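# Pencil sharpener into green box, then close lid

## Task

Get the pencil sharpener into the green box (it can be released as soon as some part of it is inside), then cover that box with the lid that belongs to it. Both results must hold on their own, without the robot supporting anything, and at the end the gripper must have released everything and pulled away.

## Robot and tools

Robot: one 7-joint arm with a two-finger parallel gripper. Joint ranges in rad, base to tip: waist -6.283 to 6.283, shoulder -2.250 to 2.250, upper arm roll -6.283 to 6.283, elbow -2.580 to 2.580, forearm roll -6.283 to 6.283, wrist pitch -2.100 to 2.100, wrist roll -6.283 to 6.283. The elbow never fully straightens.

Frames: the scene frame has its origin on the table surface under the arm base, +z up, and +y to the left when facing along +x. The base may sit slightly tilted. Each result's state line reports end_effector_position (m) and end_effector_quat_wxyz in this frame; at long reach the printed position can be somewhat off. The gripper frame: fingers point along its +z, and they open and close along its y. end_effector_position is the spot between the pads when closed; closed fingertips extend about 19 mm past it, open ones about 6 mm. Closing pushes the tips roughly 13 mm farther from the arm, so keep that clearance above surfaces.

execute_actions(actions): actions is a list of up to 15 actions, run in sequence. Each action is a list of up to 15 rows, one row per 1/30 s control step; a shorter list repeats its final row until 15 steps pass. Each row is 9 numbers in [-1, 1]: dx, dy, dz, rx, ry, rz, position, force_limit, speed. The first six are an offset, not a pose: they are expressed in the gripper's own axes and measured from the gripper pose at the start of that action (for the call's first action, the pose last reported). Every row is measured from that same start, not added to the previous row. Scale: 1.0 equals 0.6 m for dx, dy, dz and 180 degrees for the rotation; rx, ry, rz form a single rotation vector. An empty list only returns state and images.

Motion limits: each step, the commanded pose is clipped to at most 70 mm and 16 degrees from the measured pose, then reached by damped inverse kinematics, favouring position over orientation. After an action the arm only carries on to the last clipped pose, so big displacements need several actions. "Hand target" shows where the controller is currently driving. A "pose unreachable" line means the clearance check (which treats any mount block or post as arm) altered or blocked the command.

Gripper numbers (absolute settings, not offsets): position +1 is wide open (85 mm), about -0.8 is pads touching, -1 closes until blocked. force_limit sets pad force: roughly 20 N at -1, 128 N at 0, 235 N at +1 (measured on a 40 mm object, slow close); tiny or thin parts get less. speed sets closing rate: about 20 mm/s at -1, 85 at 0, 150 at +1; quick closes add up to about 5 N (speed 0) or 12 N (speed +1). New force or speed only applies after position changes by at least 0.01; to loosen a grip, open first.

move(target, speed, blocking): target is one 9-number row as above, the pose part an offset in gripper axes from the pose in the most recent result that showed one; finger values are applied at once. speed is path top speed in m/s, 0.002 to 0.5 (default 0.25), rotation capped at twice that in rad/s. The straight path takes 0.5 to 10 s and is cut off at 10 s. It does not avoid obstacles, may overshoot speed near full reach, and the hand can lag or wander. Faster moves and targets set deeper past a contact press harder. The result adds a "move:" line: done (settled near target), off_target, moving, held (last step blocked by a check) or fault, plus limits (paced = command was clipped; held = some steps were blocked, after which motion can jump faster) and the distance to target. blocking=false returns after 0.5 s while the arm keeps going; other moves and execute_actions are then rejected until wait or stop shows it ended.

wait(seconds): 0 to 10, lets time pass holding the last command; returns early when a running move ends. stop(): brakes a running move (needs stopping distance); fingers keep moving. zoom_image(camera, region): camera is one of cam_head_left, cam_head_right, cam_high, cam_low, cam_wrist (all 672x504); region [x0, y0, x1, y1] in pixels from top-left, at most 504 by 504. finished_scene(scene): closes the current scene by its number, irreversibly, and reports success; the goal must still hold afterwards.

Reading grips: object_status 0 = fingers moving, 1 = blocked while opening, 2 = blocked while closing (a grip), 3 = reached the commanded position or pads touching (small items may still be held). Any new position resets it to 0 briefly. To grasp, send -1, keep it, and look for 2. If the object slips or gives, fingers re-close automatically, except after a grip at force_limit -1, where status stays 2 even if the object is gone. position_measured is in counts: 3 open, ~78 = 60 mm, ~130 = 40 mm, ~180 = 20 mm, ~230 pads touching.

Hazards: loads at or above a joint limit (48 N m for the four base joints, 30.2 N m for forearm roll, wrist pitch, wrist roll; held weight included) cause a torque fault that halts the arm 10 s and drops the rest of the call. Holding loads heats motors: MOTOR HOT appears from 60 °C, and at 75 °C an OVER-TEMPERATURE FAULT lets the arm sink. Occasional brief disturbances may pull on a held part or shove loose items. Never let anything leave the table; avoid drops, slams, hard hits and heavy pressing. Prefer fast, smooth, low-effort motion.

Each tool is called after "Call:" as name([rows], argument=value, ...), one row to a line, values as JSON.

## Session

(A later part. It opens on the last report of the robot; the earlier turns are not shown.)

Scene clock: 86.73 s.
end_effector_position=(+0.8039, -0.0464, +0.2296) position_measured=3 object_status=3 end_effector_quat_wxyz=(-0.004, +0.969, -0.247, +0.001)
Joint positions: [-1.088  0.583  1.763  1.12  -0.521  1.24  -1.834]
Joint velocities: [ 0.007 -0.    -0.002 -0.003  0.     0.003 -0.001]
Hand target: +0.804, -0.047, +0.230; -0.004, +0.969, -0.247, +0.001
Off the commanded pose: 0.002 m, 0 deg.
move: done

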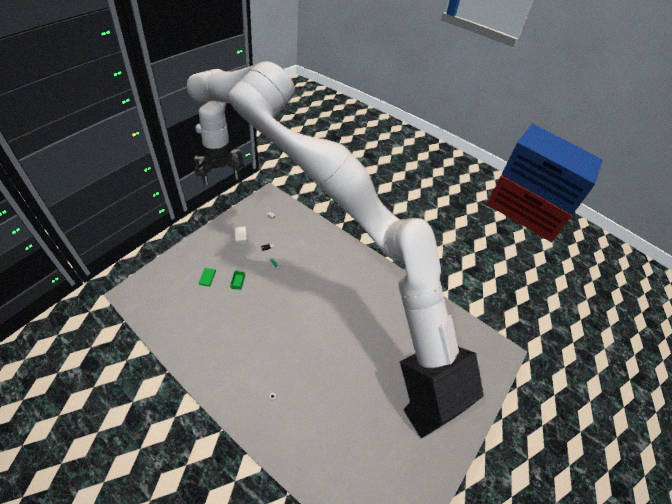

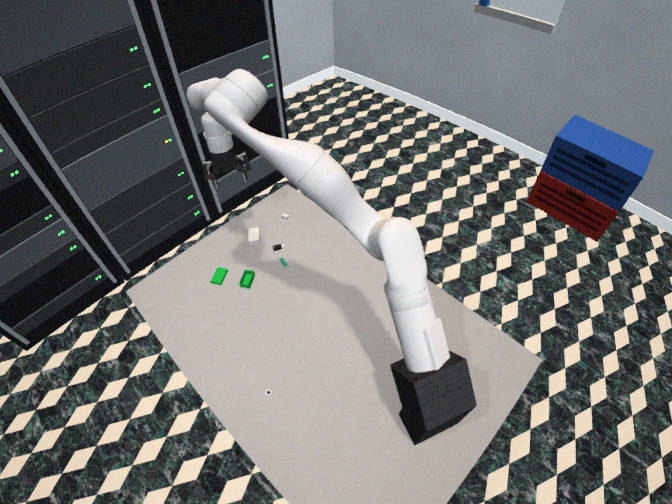

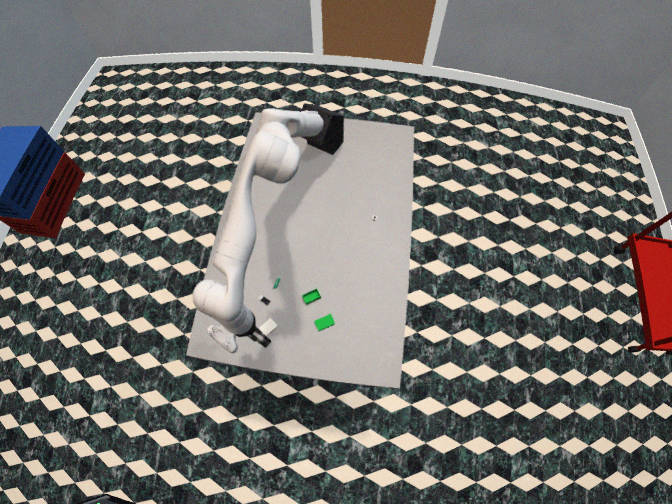

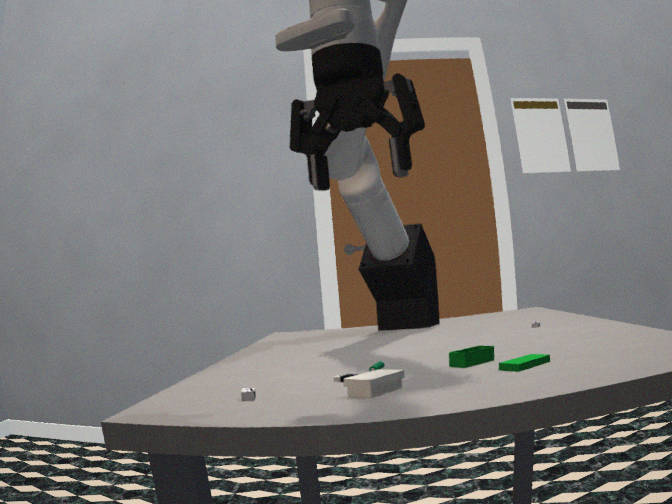

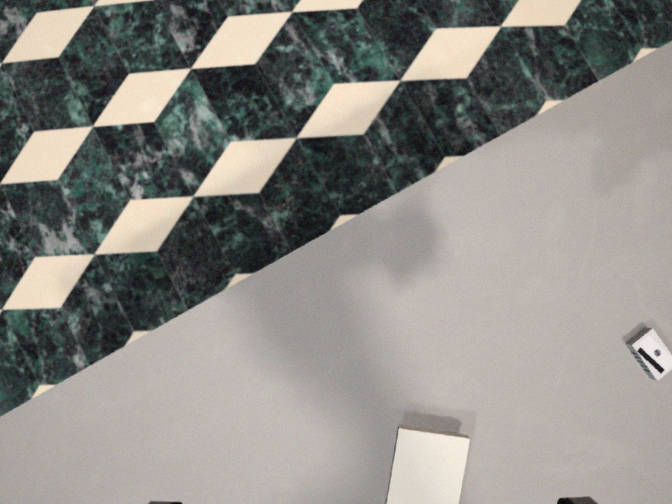

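Call:
move(target=[-0.02,0.3,0.2,0,0,0,1,0,0])

Scene clock: 93.93 s.
end_effector_position=(+0.7078, -0.1986, +0.1083) position_measured=3 object_status=3 end_effector_quat_wxyz=(-0.004, +0.969, -0.247, +0.001)
Joint positions: [-0.909  0.391  1.633  1.58  -0.57   0.784 -1.423]
Joint velocities: [ 0.004 -0.    -0.001 -0.    -0.001  0.001 -0.001]
Hand target: +0.708, -0.199, +0.108; -0.003, +0.969, -0.247, +0.001
Off the commanded pose: 0.001 m, 0 deg.
move: done

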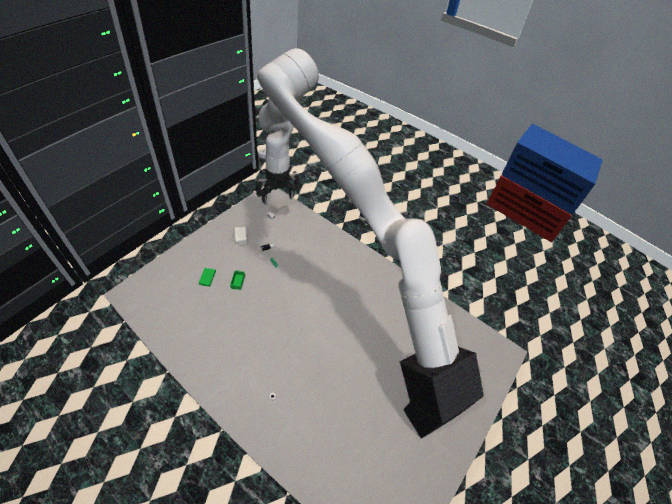

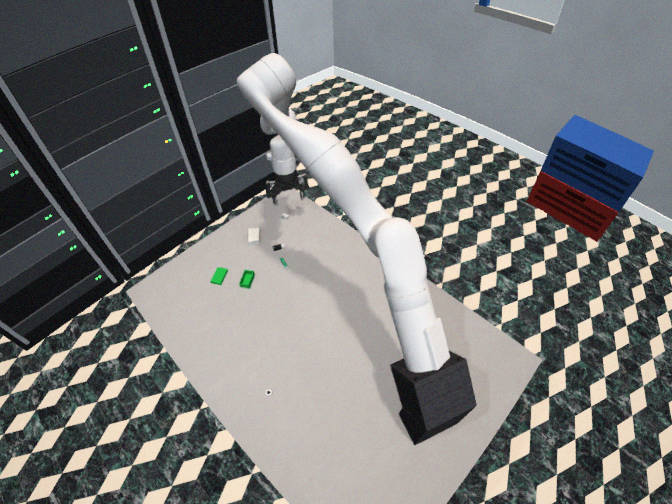

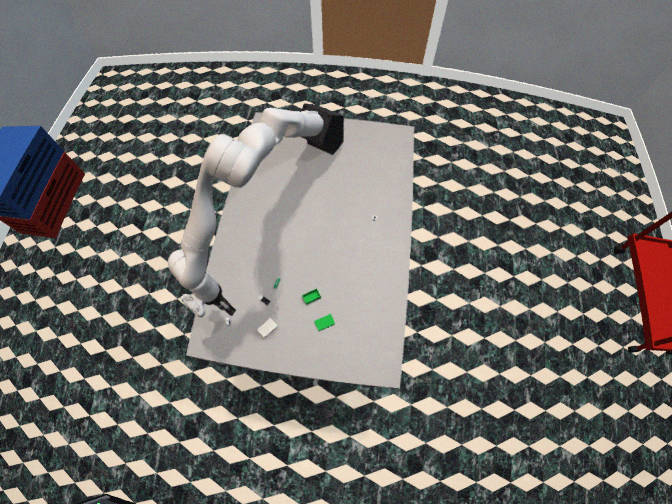

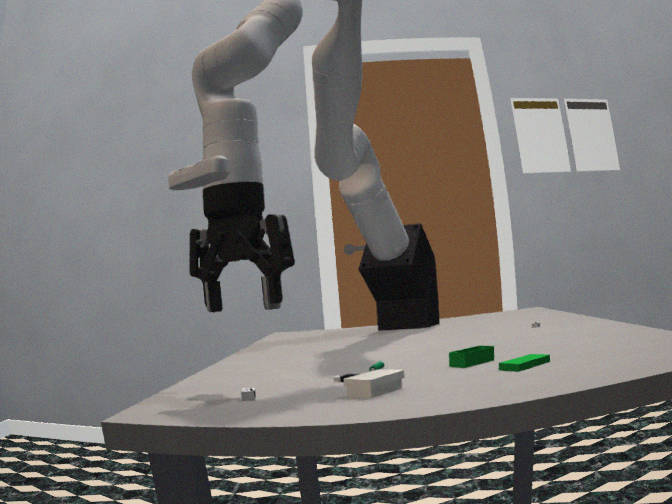

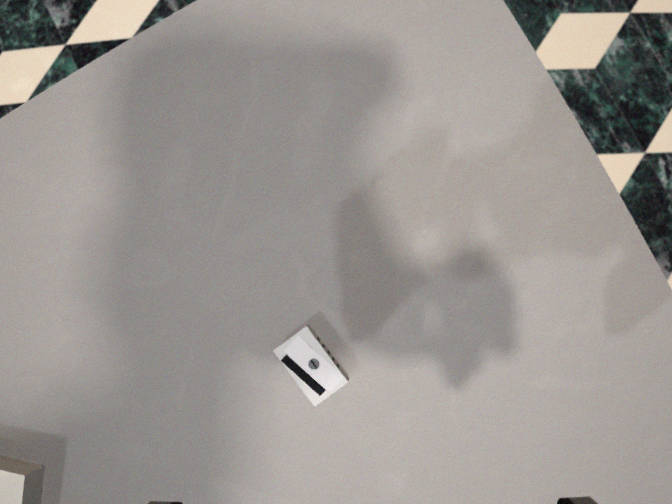

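Call:
move(target=[0.035,-0.028,0.09,0,0,-0.27,0.3,0,0], speed=0.15)

Scene clock: 102.27 s.
end_effector_position=(+0.7343, -0.1929, +0.0542) position_measured=91 object_status=3 end_effector_quat_wxyz=(-0.003, +0.985, +0.174, +0.002)
Joint positions: [-0.578  0.39   1.201  1.477 -0.438  0.706 -0.72 ]
Joint velocities: [ 0.008 -0.001  0.001  0.    -0.001  0.003  0.005]
Hand target: +0.734, -0.193, +0.054; -0.003, +0.985, +0.173, +0.002
Off the commanded pose: 0.001 m, 0 deg.
move: done

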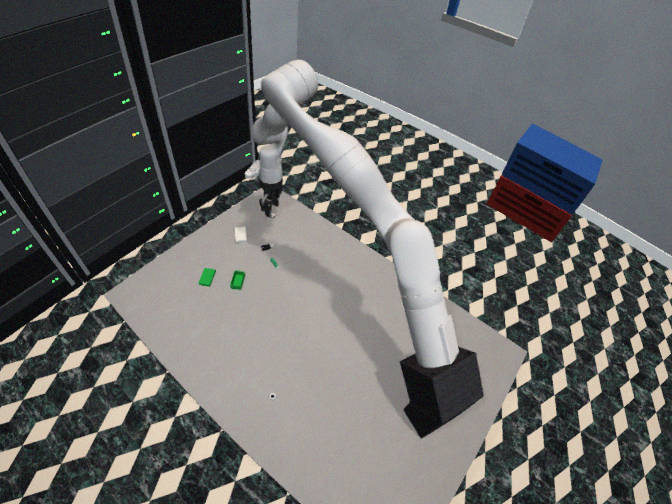

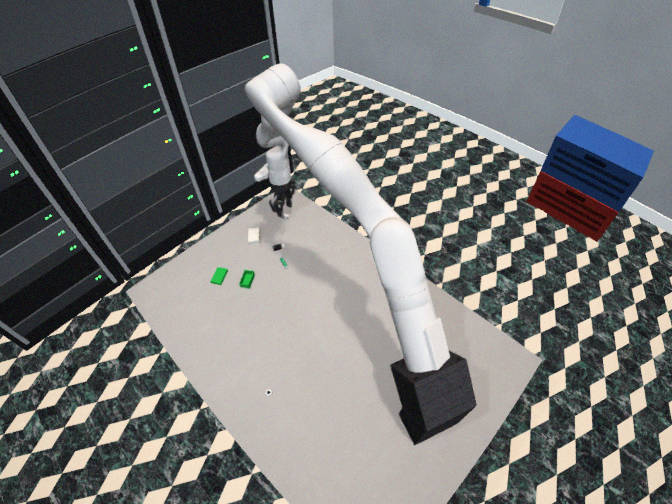

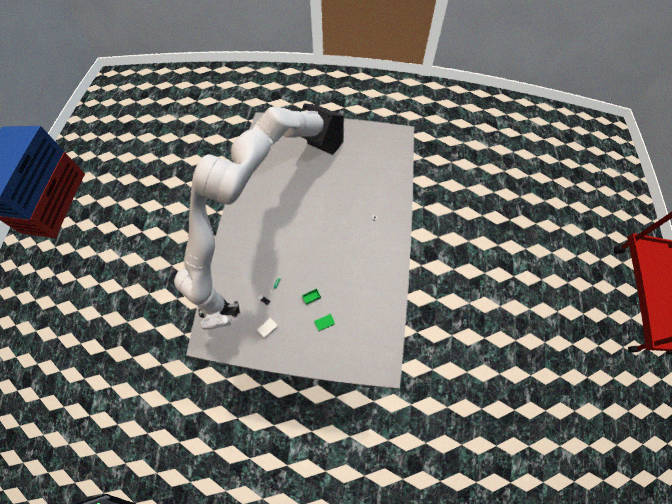

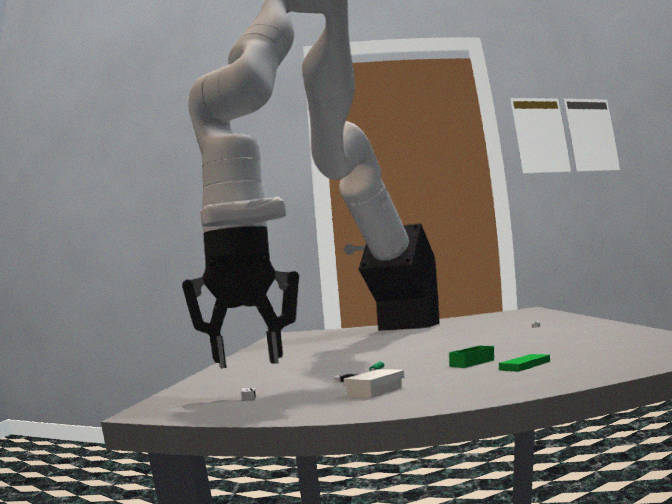

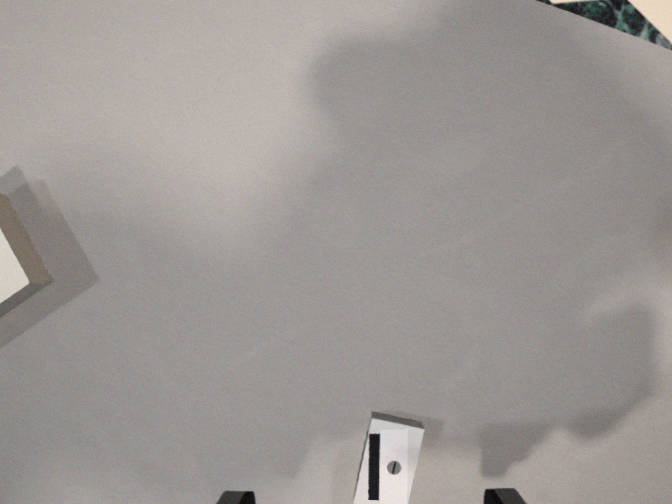

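Call:
move(target=[0,0.012,0.058,0,0,0.045,0.3,0,0], speed=0.05)

Call:
execute_actions([
  [[0,0,0,0,0,0,-1,-0.5,0]],
  [[0,0,0,0,0,0,-1,-0.5,0]],
  [[0,0,0,0,0,0,-1,-0.5,0]],
])

Call:
move(target=[0,0,-0.12,0,0,0,-1,-0.5,0], speed=0.1)

Scene clock: 109.90 s.
end_effector_position=(+0.7370, -0.1991, +0.0195) position_measured=91 object_status=3 end_effector_quat_wxyz=(-0.003, +0.995, +0.104, +0.002)
Joint positions: [-0.454  0.461  1.134  1.448 -0.557  0.685 -0.77 ]
Joint velocities: [ 0.007  0.004 -0.    -0.002 -0.001  0.002 -0.   ]
Hand target: +0.737, -0.199, +0.019; -0.003, +0.995, +0.104, +0.002
Off the commanded pose: 0.000 m, 0 deg.
move: done

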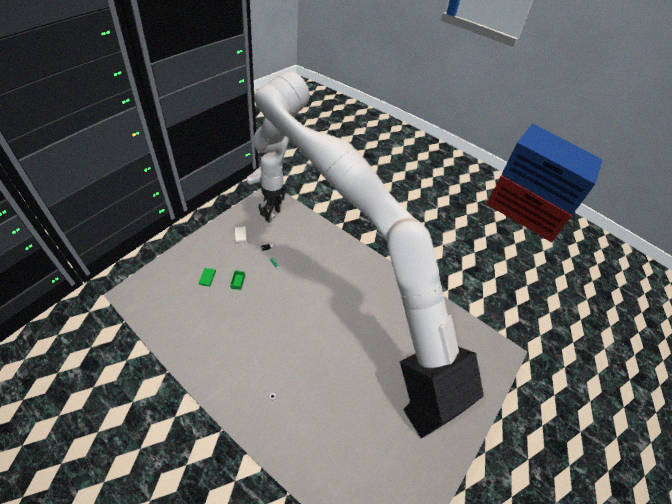

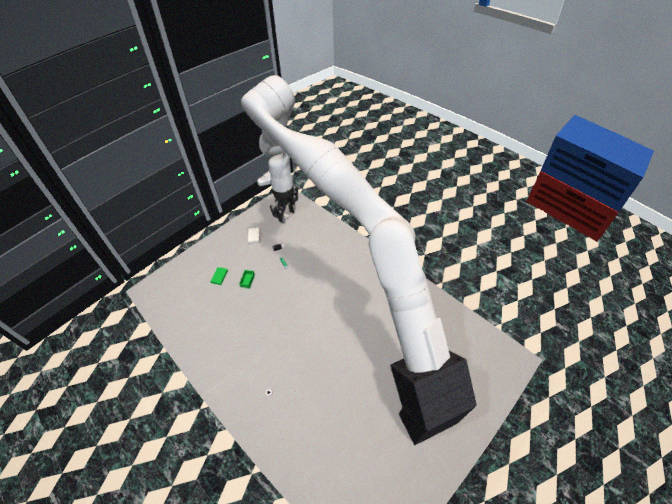

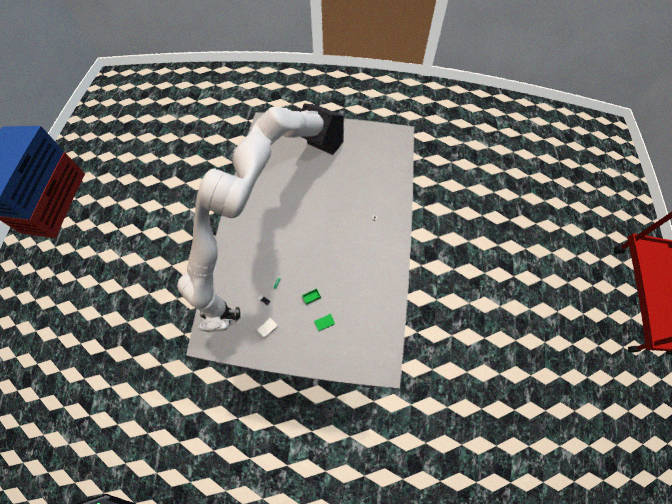

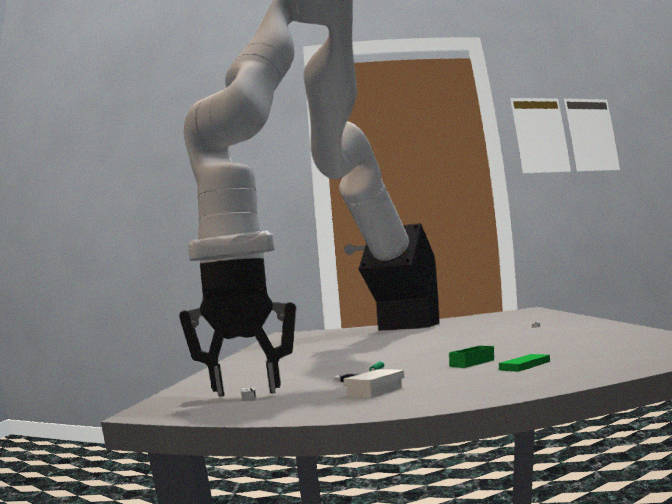

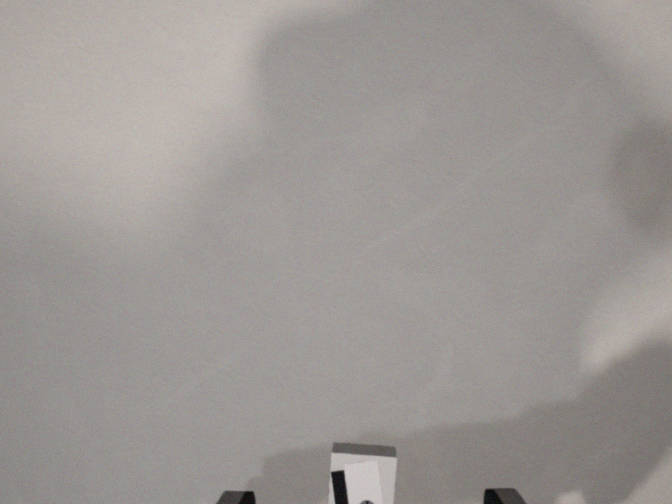

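Scene clock: 111.40 s.
end_effector_position=(+0.7372, -0.1993, +0.0197) position_measured=198 object_status=2 end_effector_quat_wxyz=(-0.003, +0.995, +0.104, +0.003)
Joint positions: [-0.454  0.46   1.134  1.448 -0.557  0.685 -0.77 ]
Joint velocities: [-0.     0.001 -0.     0.001 -0.001  0.002  0.   ]
Hand target: +0.737, -0.199, +0.020; -0.003, +0.995, +0.104, +0.003
Off the commanded pose: 0.000 m, 0 deg.

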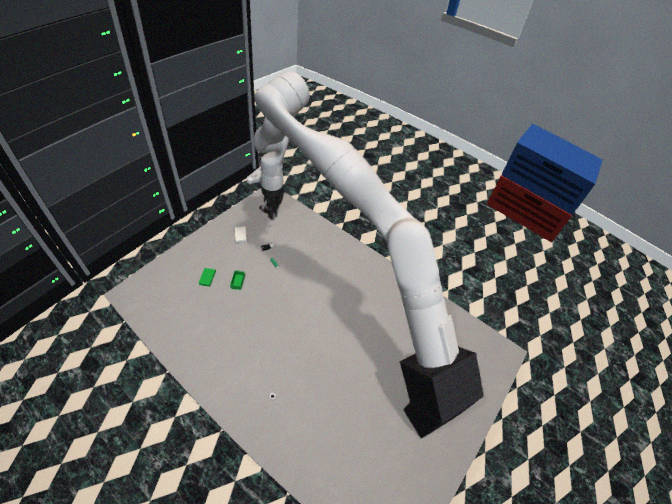

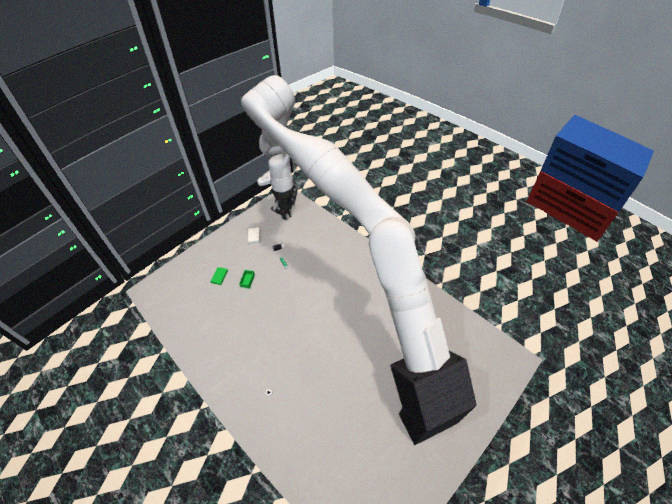

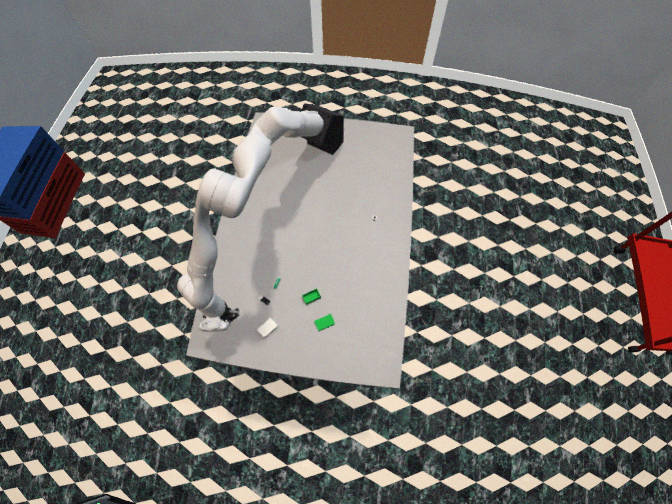

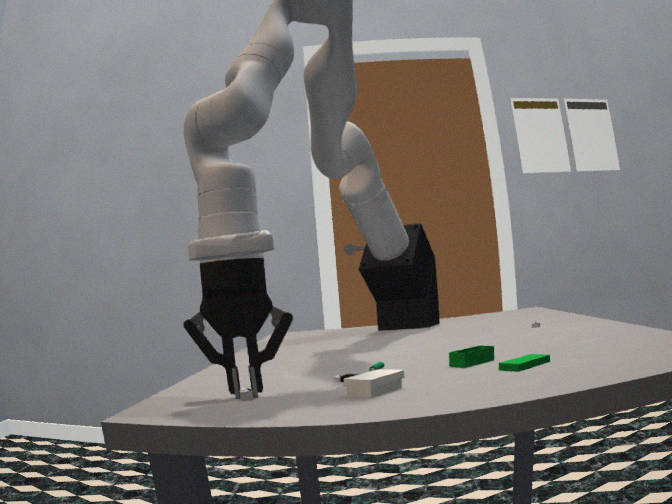

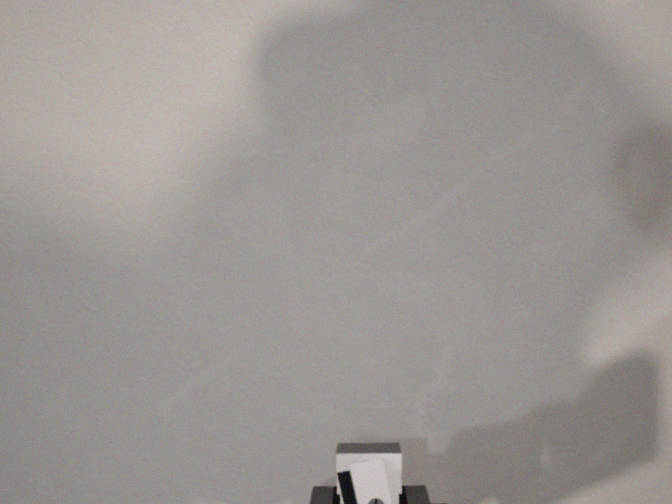

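Scene clock: 112.63 s.
end_effector_position=(+0.7369, -0.2000, +0.0917) position_measured=198 object_status=2 end_effector_quat_wxyz=(-0.003, +0.995, +0.104, +0.002)
Joint positions: [-0.705  0.34   1.326  1.464 -0.384  0.775 -0.89 ]
Joint velocities: [-0.005 -0.001 -0.001 -0.     0.001 -0.    -0.001]
Hand target: +0.737, -0.200, +0.092; -0.004, +0.995, +0.104, +0.003
Off the commanded pose: 0.000 m, 0 deg.
move: done

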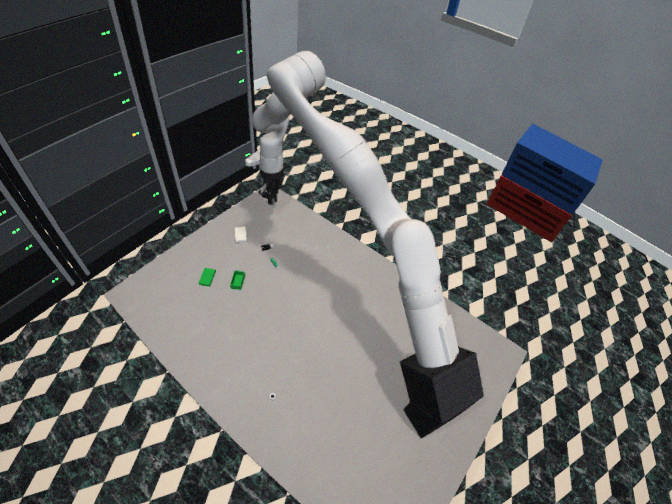

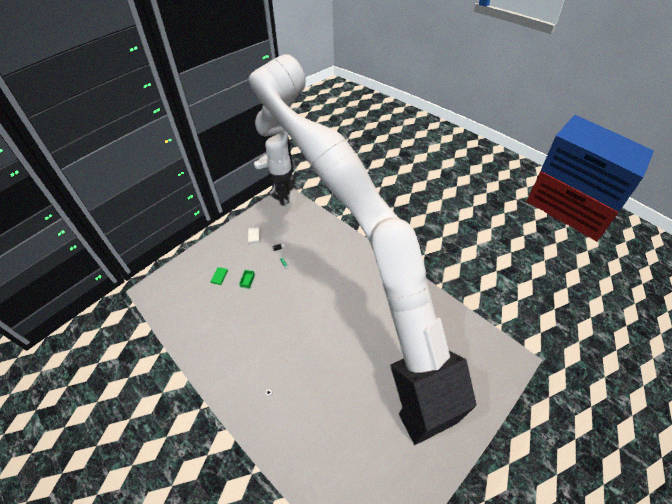

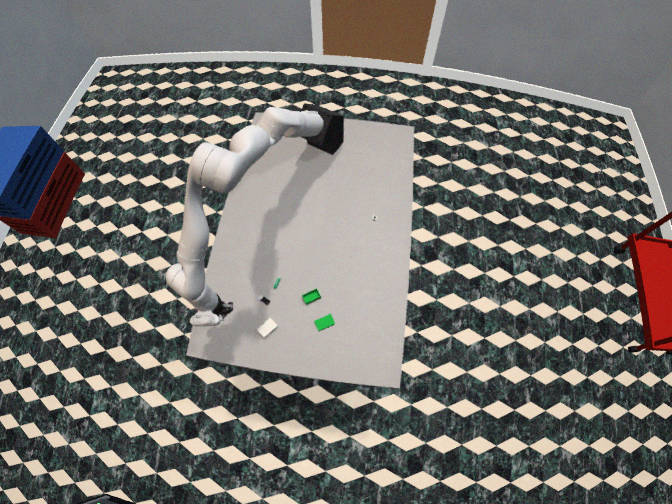

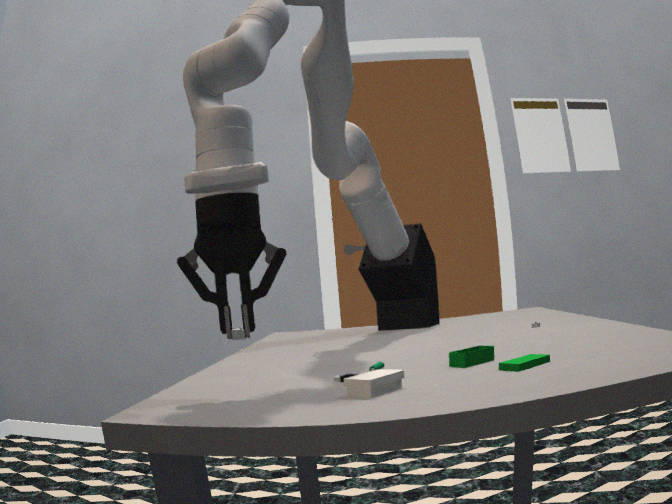

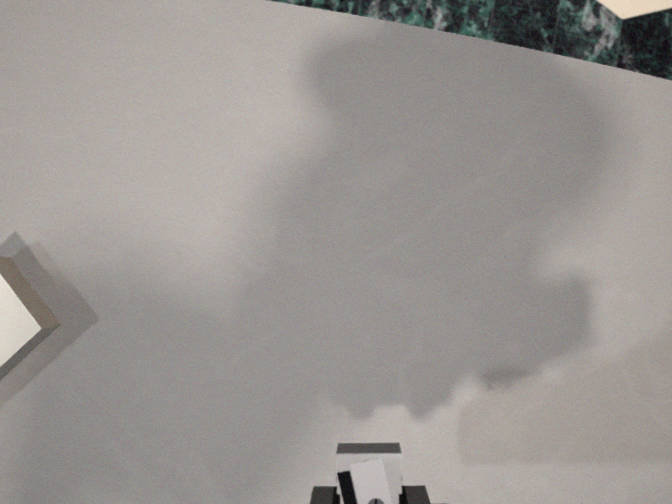

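Call:
move(target=[-0.104,-0.5,0,0,0,0.376,-1,-0.5,0], speed=0.2)

Call:
move(target=[0,0,0.06,0,0,0,-1,-0.5,0], speed=0.08)

Scene clock: 122.87 s.
end_effector_position=(+0.6139, +0.0803, +0.0941) position_measured=198 object_status=2 end_effector_quat_wxyz=(-0.005, +0.884, -0.468, +0.001)
Joint positions: [-1.362  0.904  1.715  1.877 -0.885  0.673 -2.162]
Joint velocities: [-0.003  0.01  -0.001 -0.001  0.003  0.    -0.005]
Hand target: +0.614, +0.080, +0.094; -0.005, +0.884, -0.468, +0.001
Off the commanded pose: 0.001 m, 0 deg.
move: done

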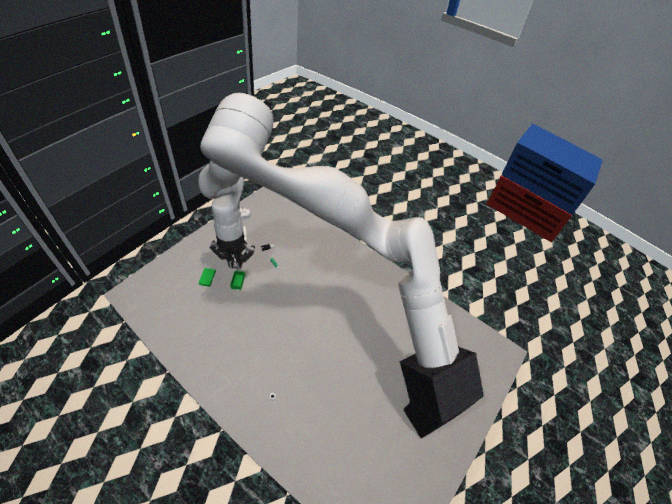

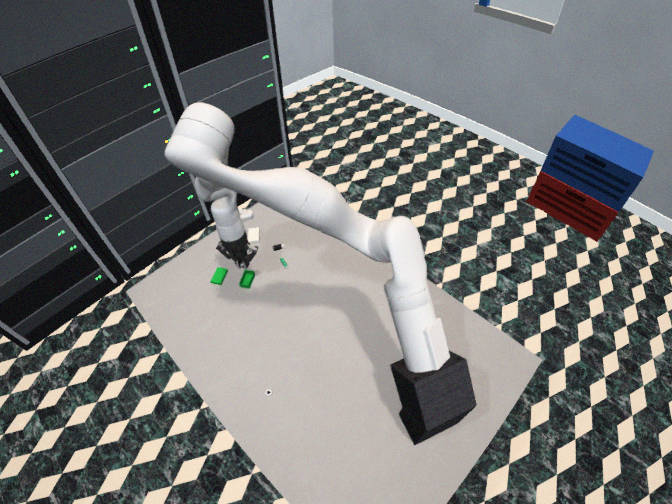

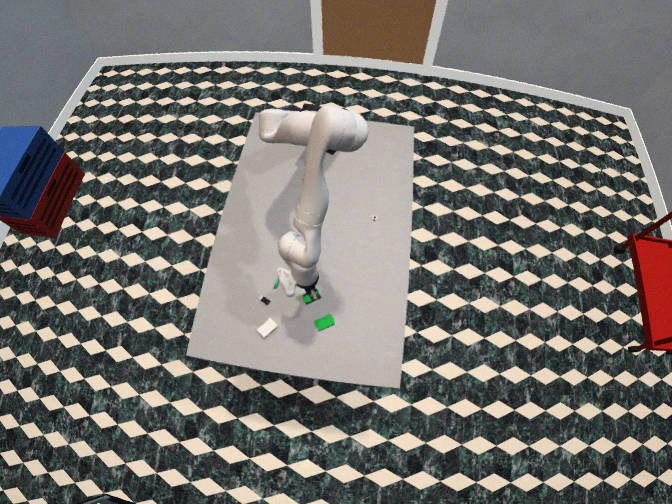

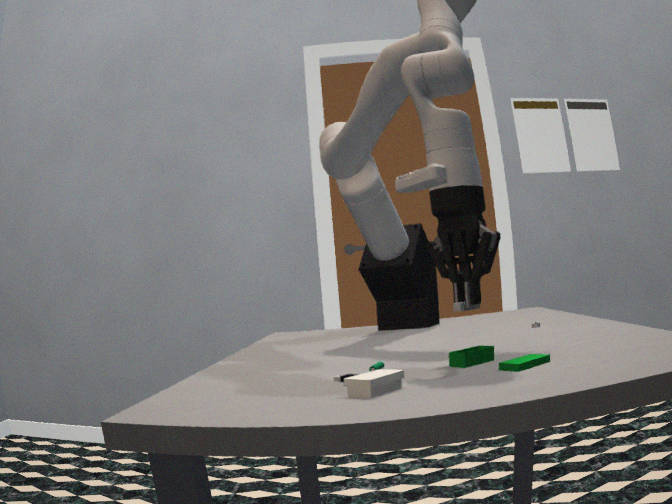

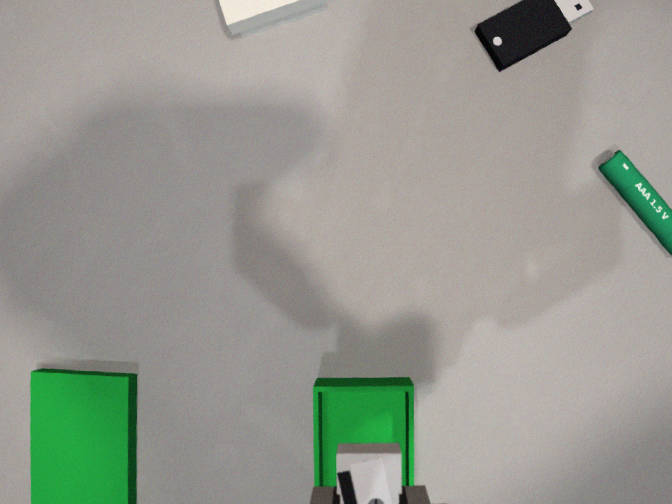

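Scene clock: 123.67 s.
end_effector_position=(+0.6140, +0.0808, +0.0582) position_measured=198 object_status=2 end_effector_quat_wxyz=(-0.005, +0.884, -0.468, +0.001)
Joint positions: [-1.273  0.906  1.611  1.875 -0.945  0.597 -2.116]
Joint velocities: [ 0.007 -0.001 -0.    -0.    -0.001 -0.    -0.   ]
Hand target: +0.614, +0.080, +0.058; -0.005, +0.884, -0.468, +0.001
Off the commanded pose: 0.000 m, 0 deg.
move: done

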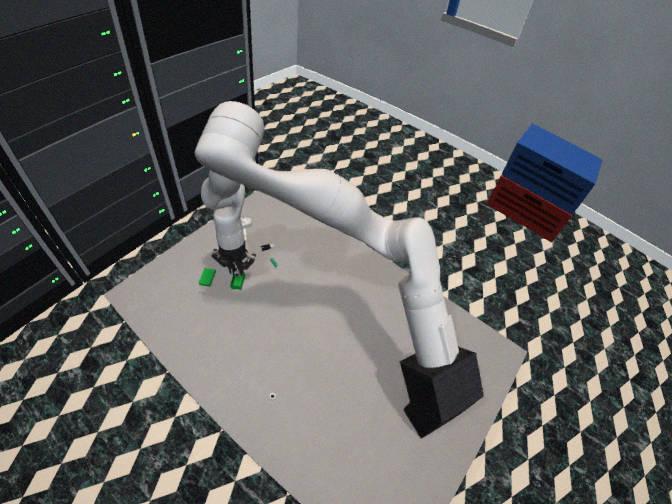

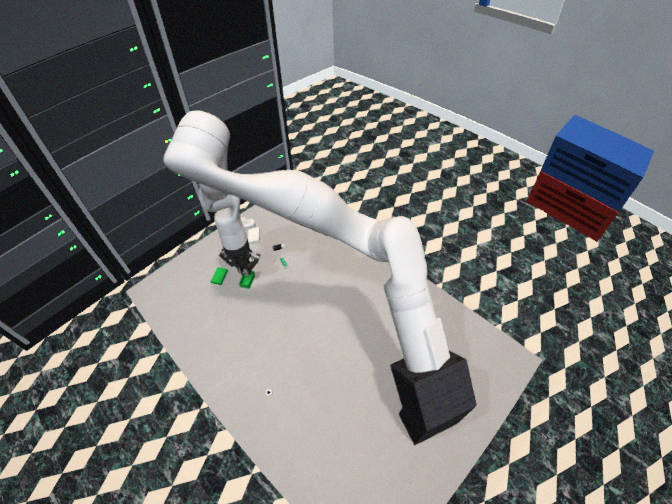

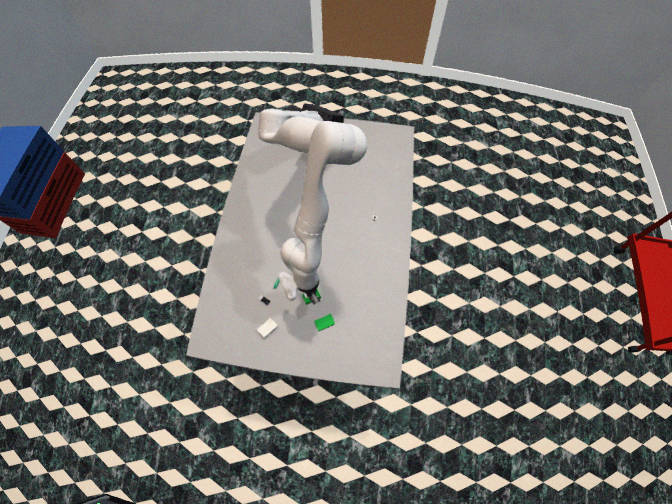

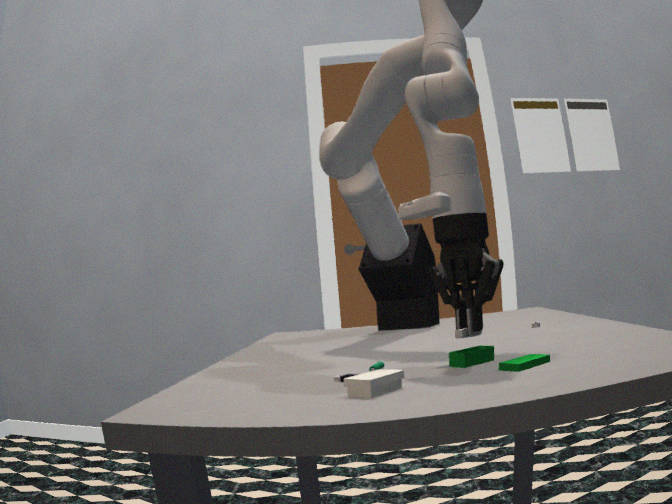

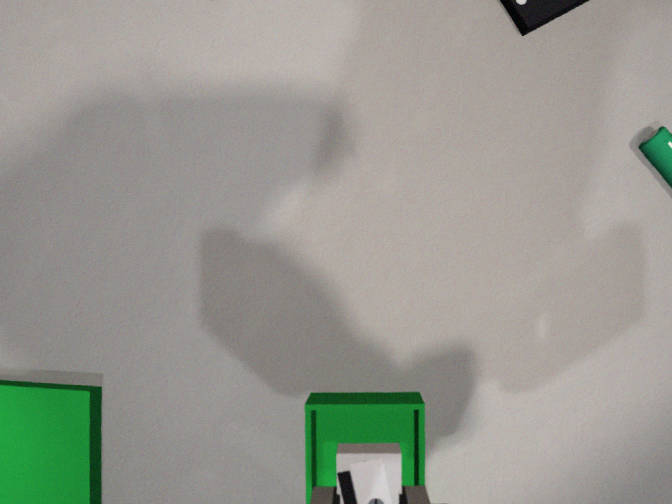

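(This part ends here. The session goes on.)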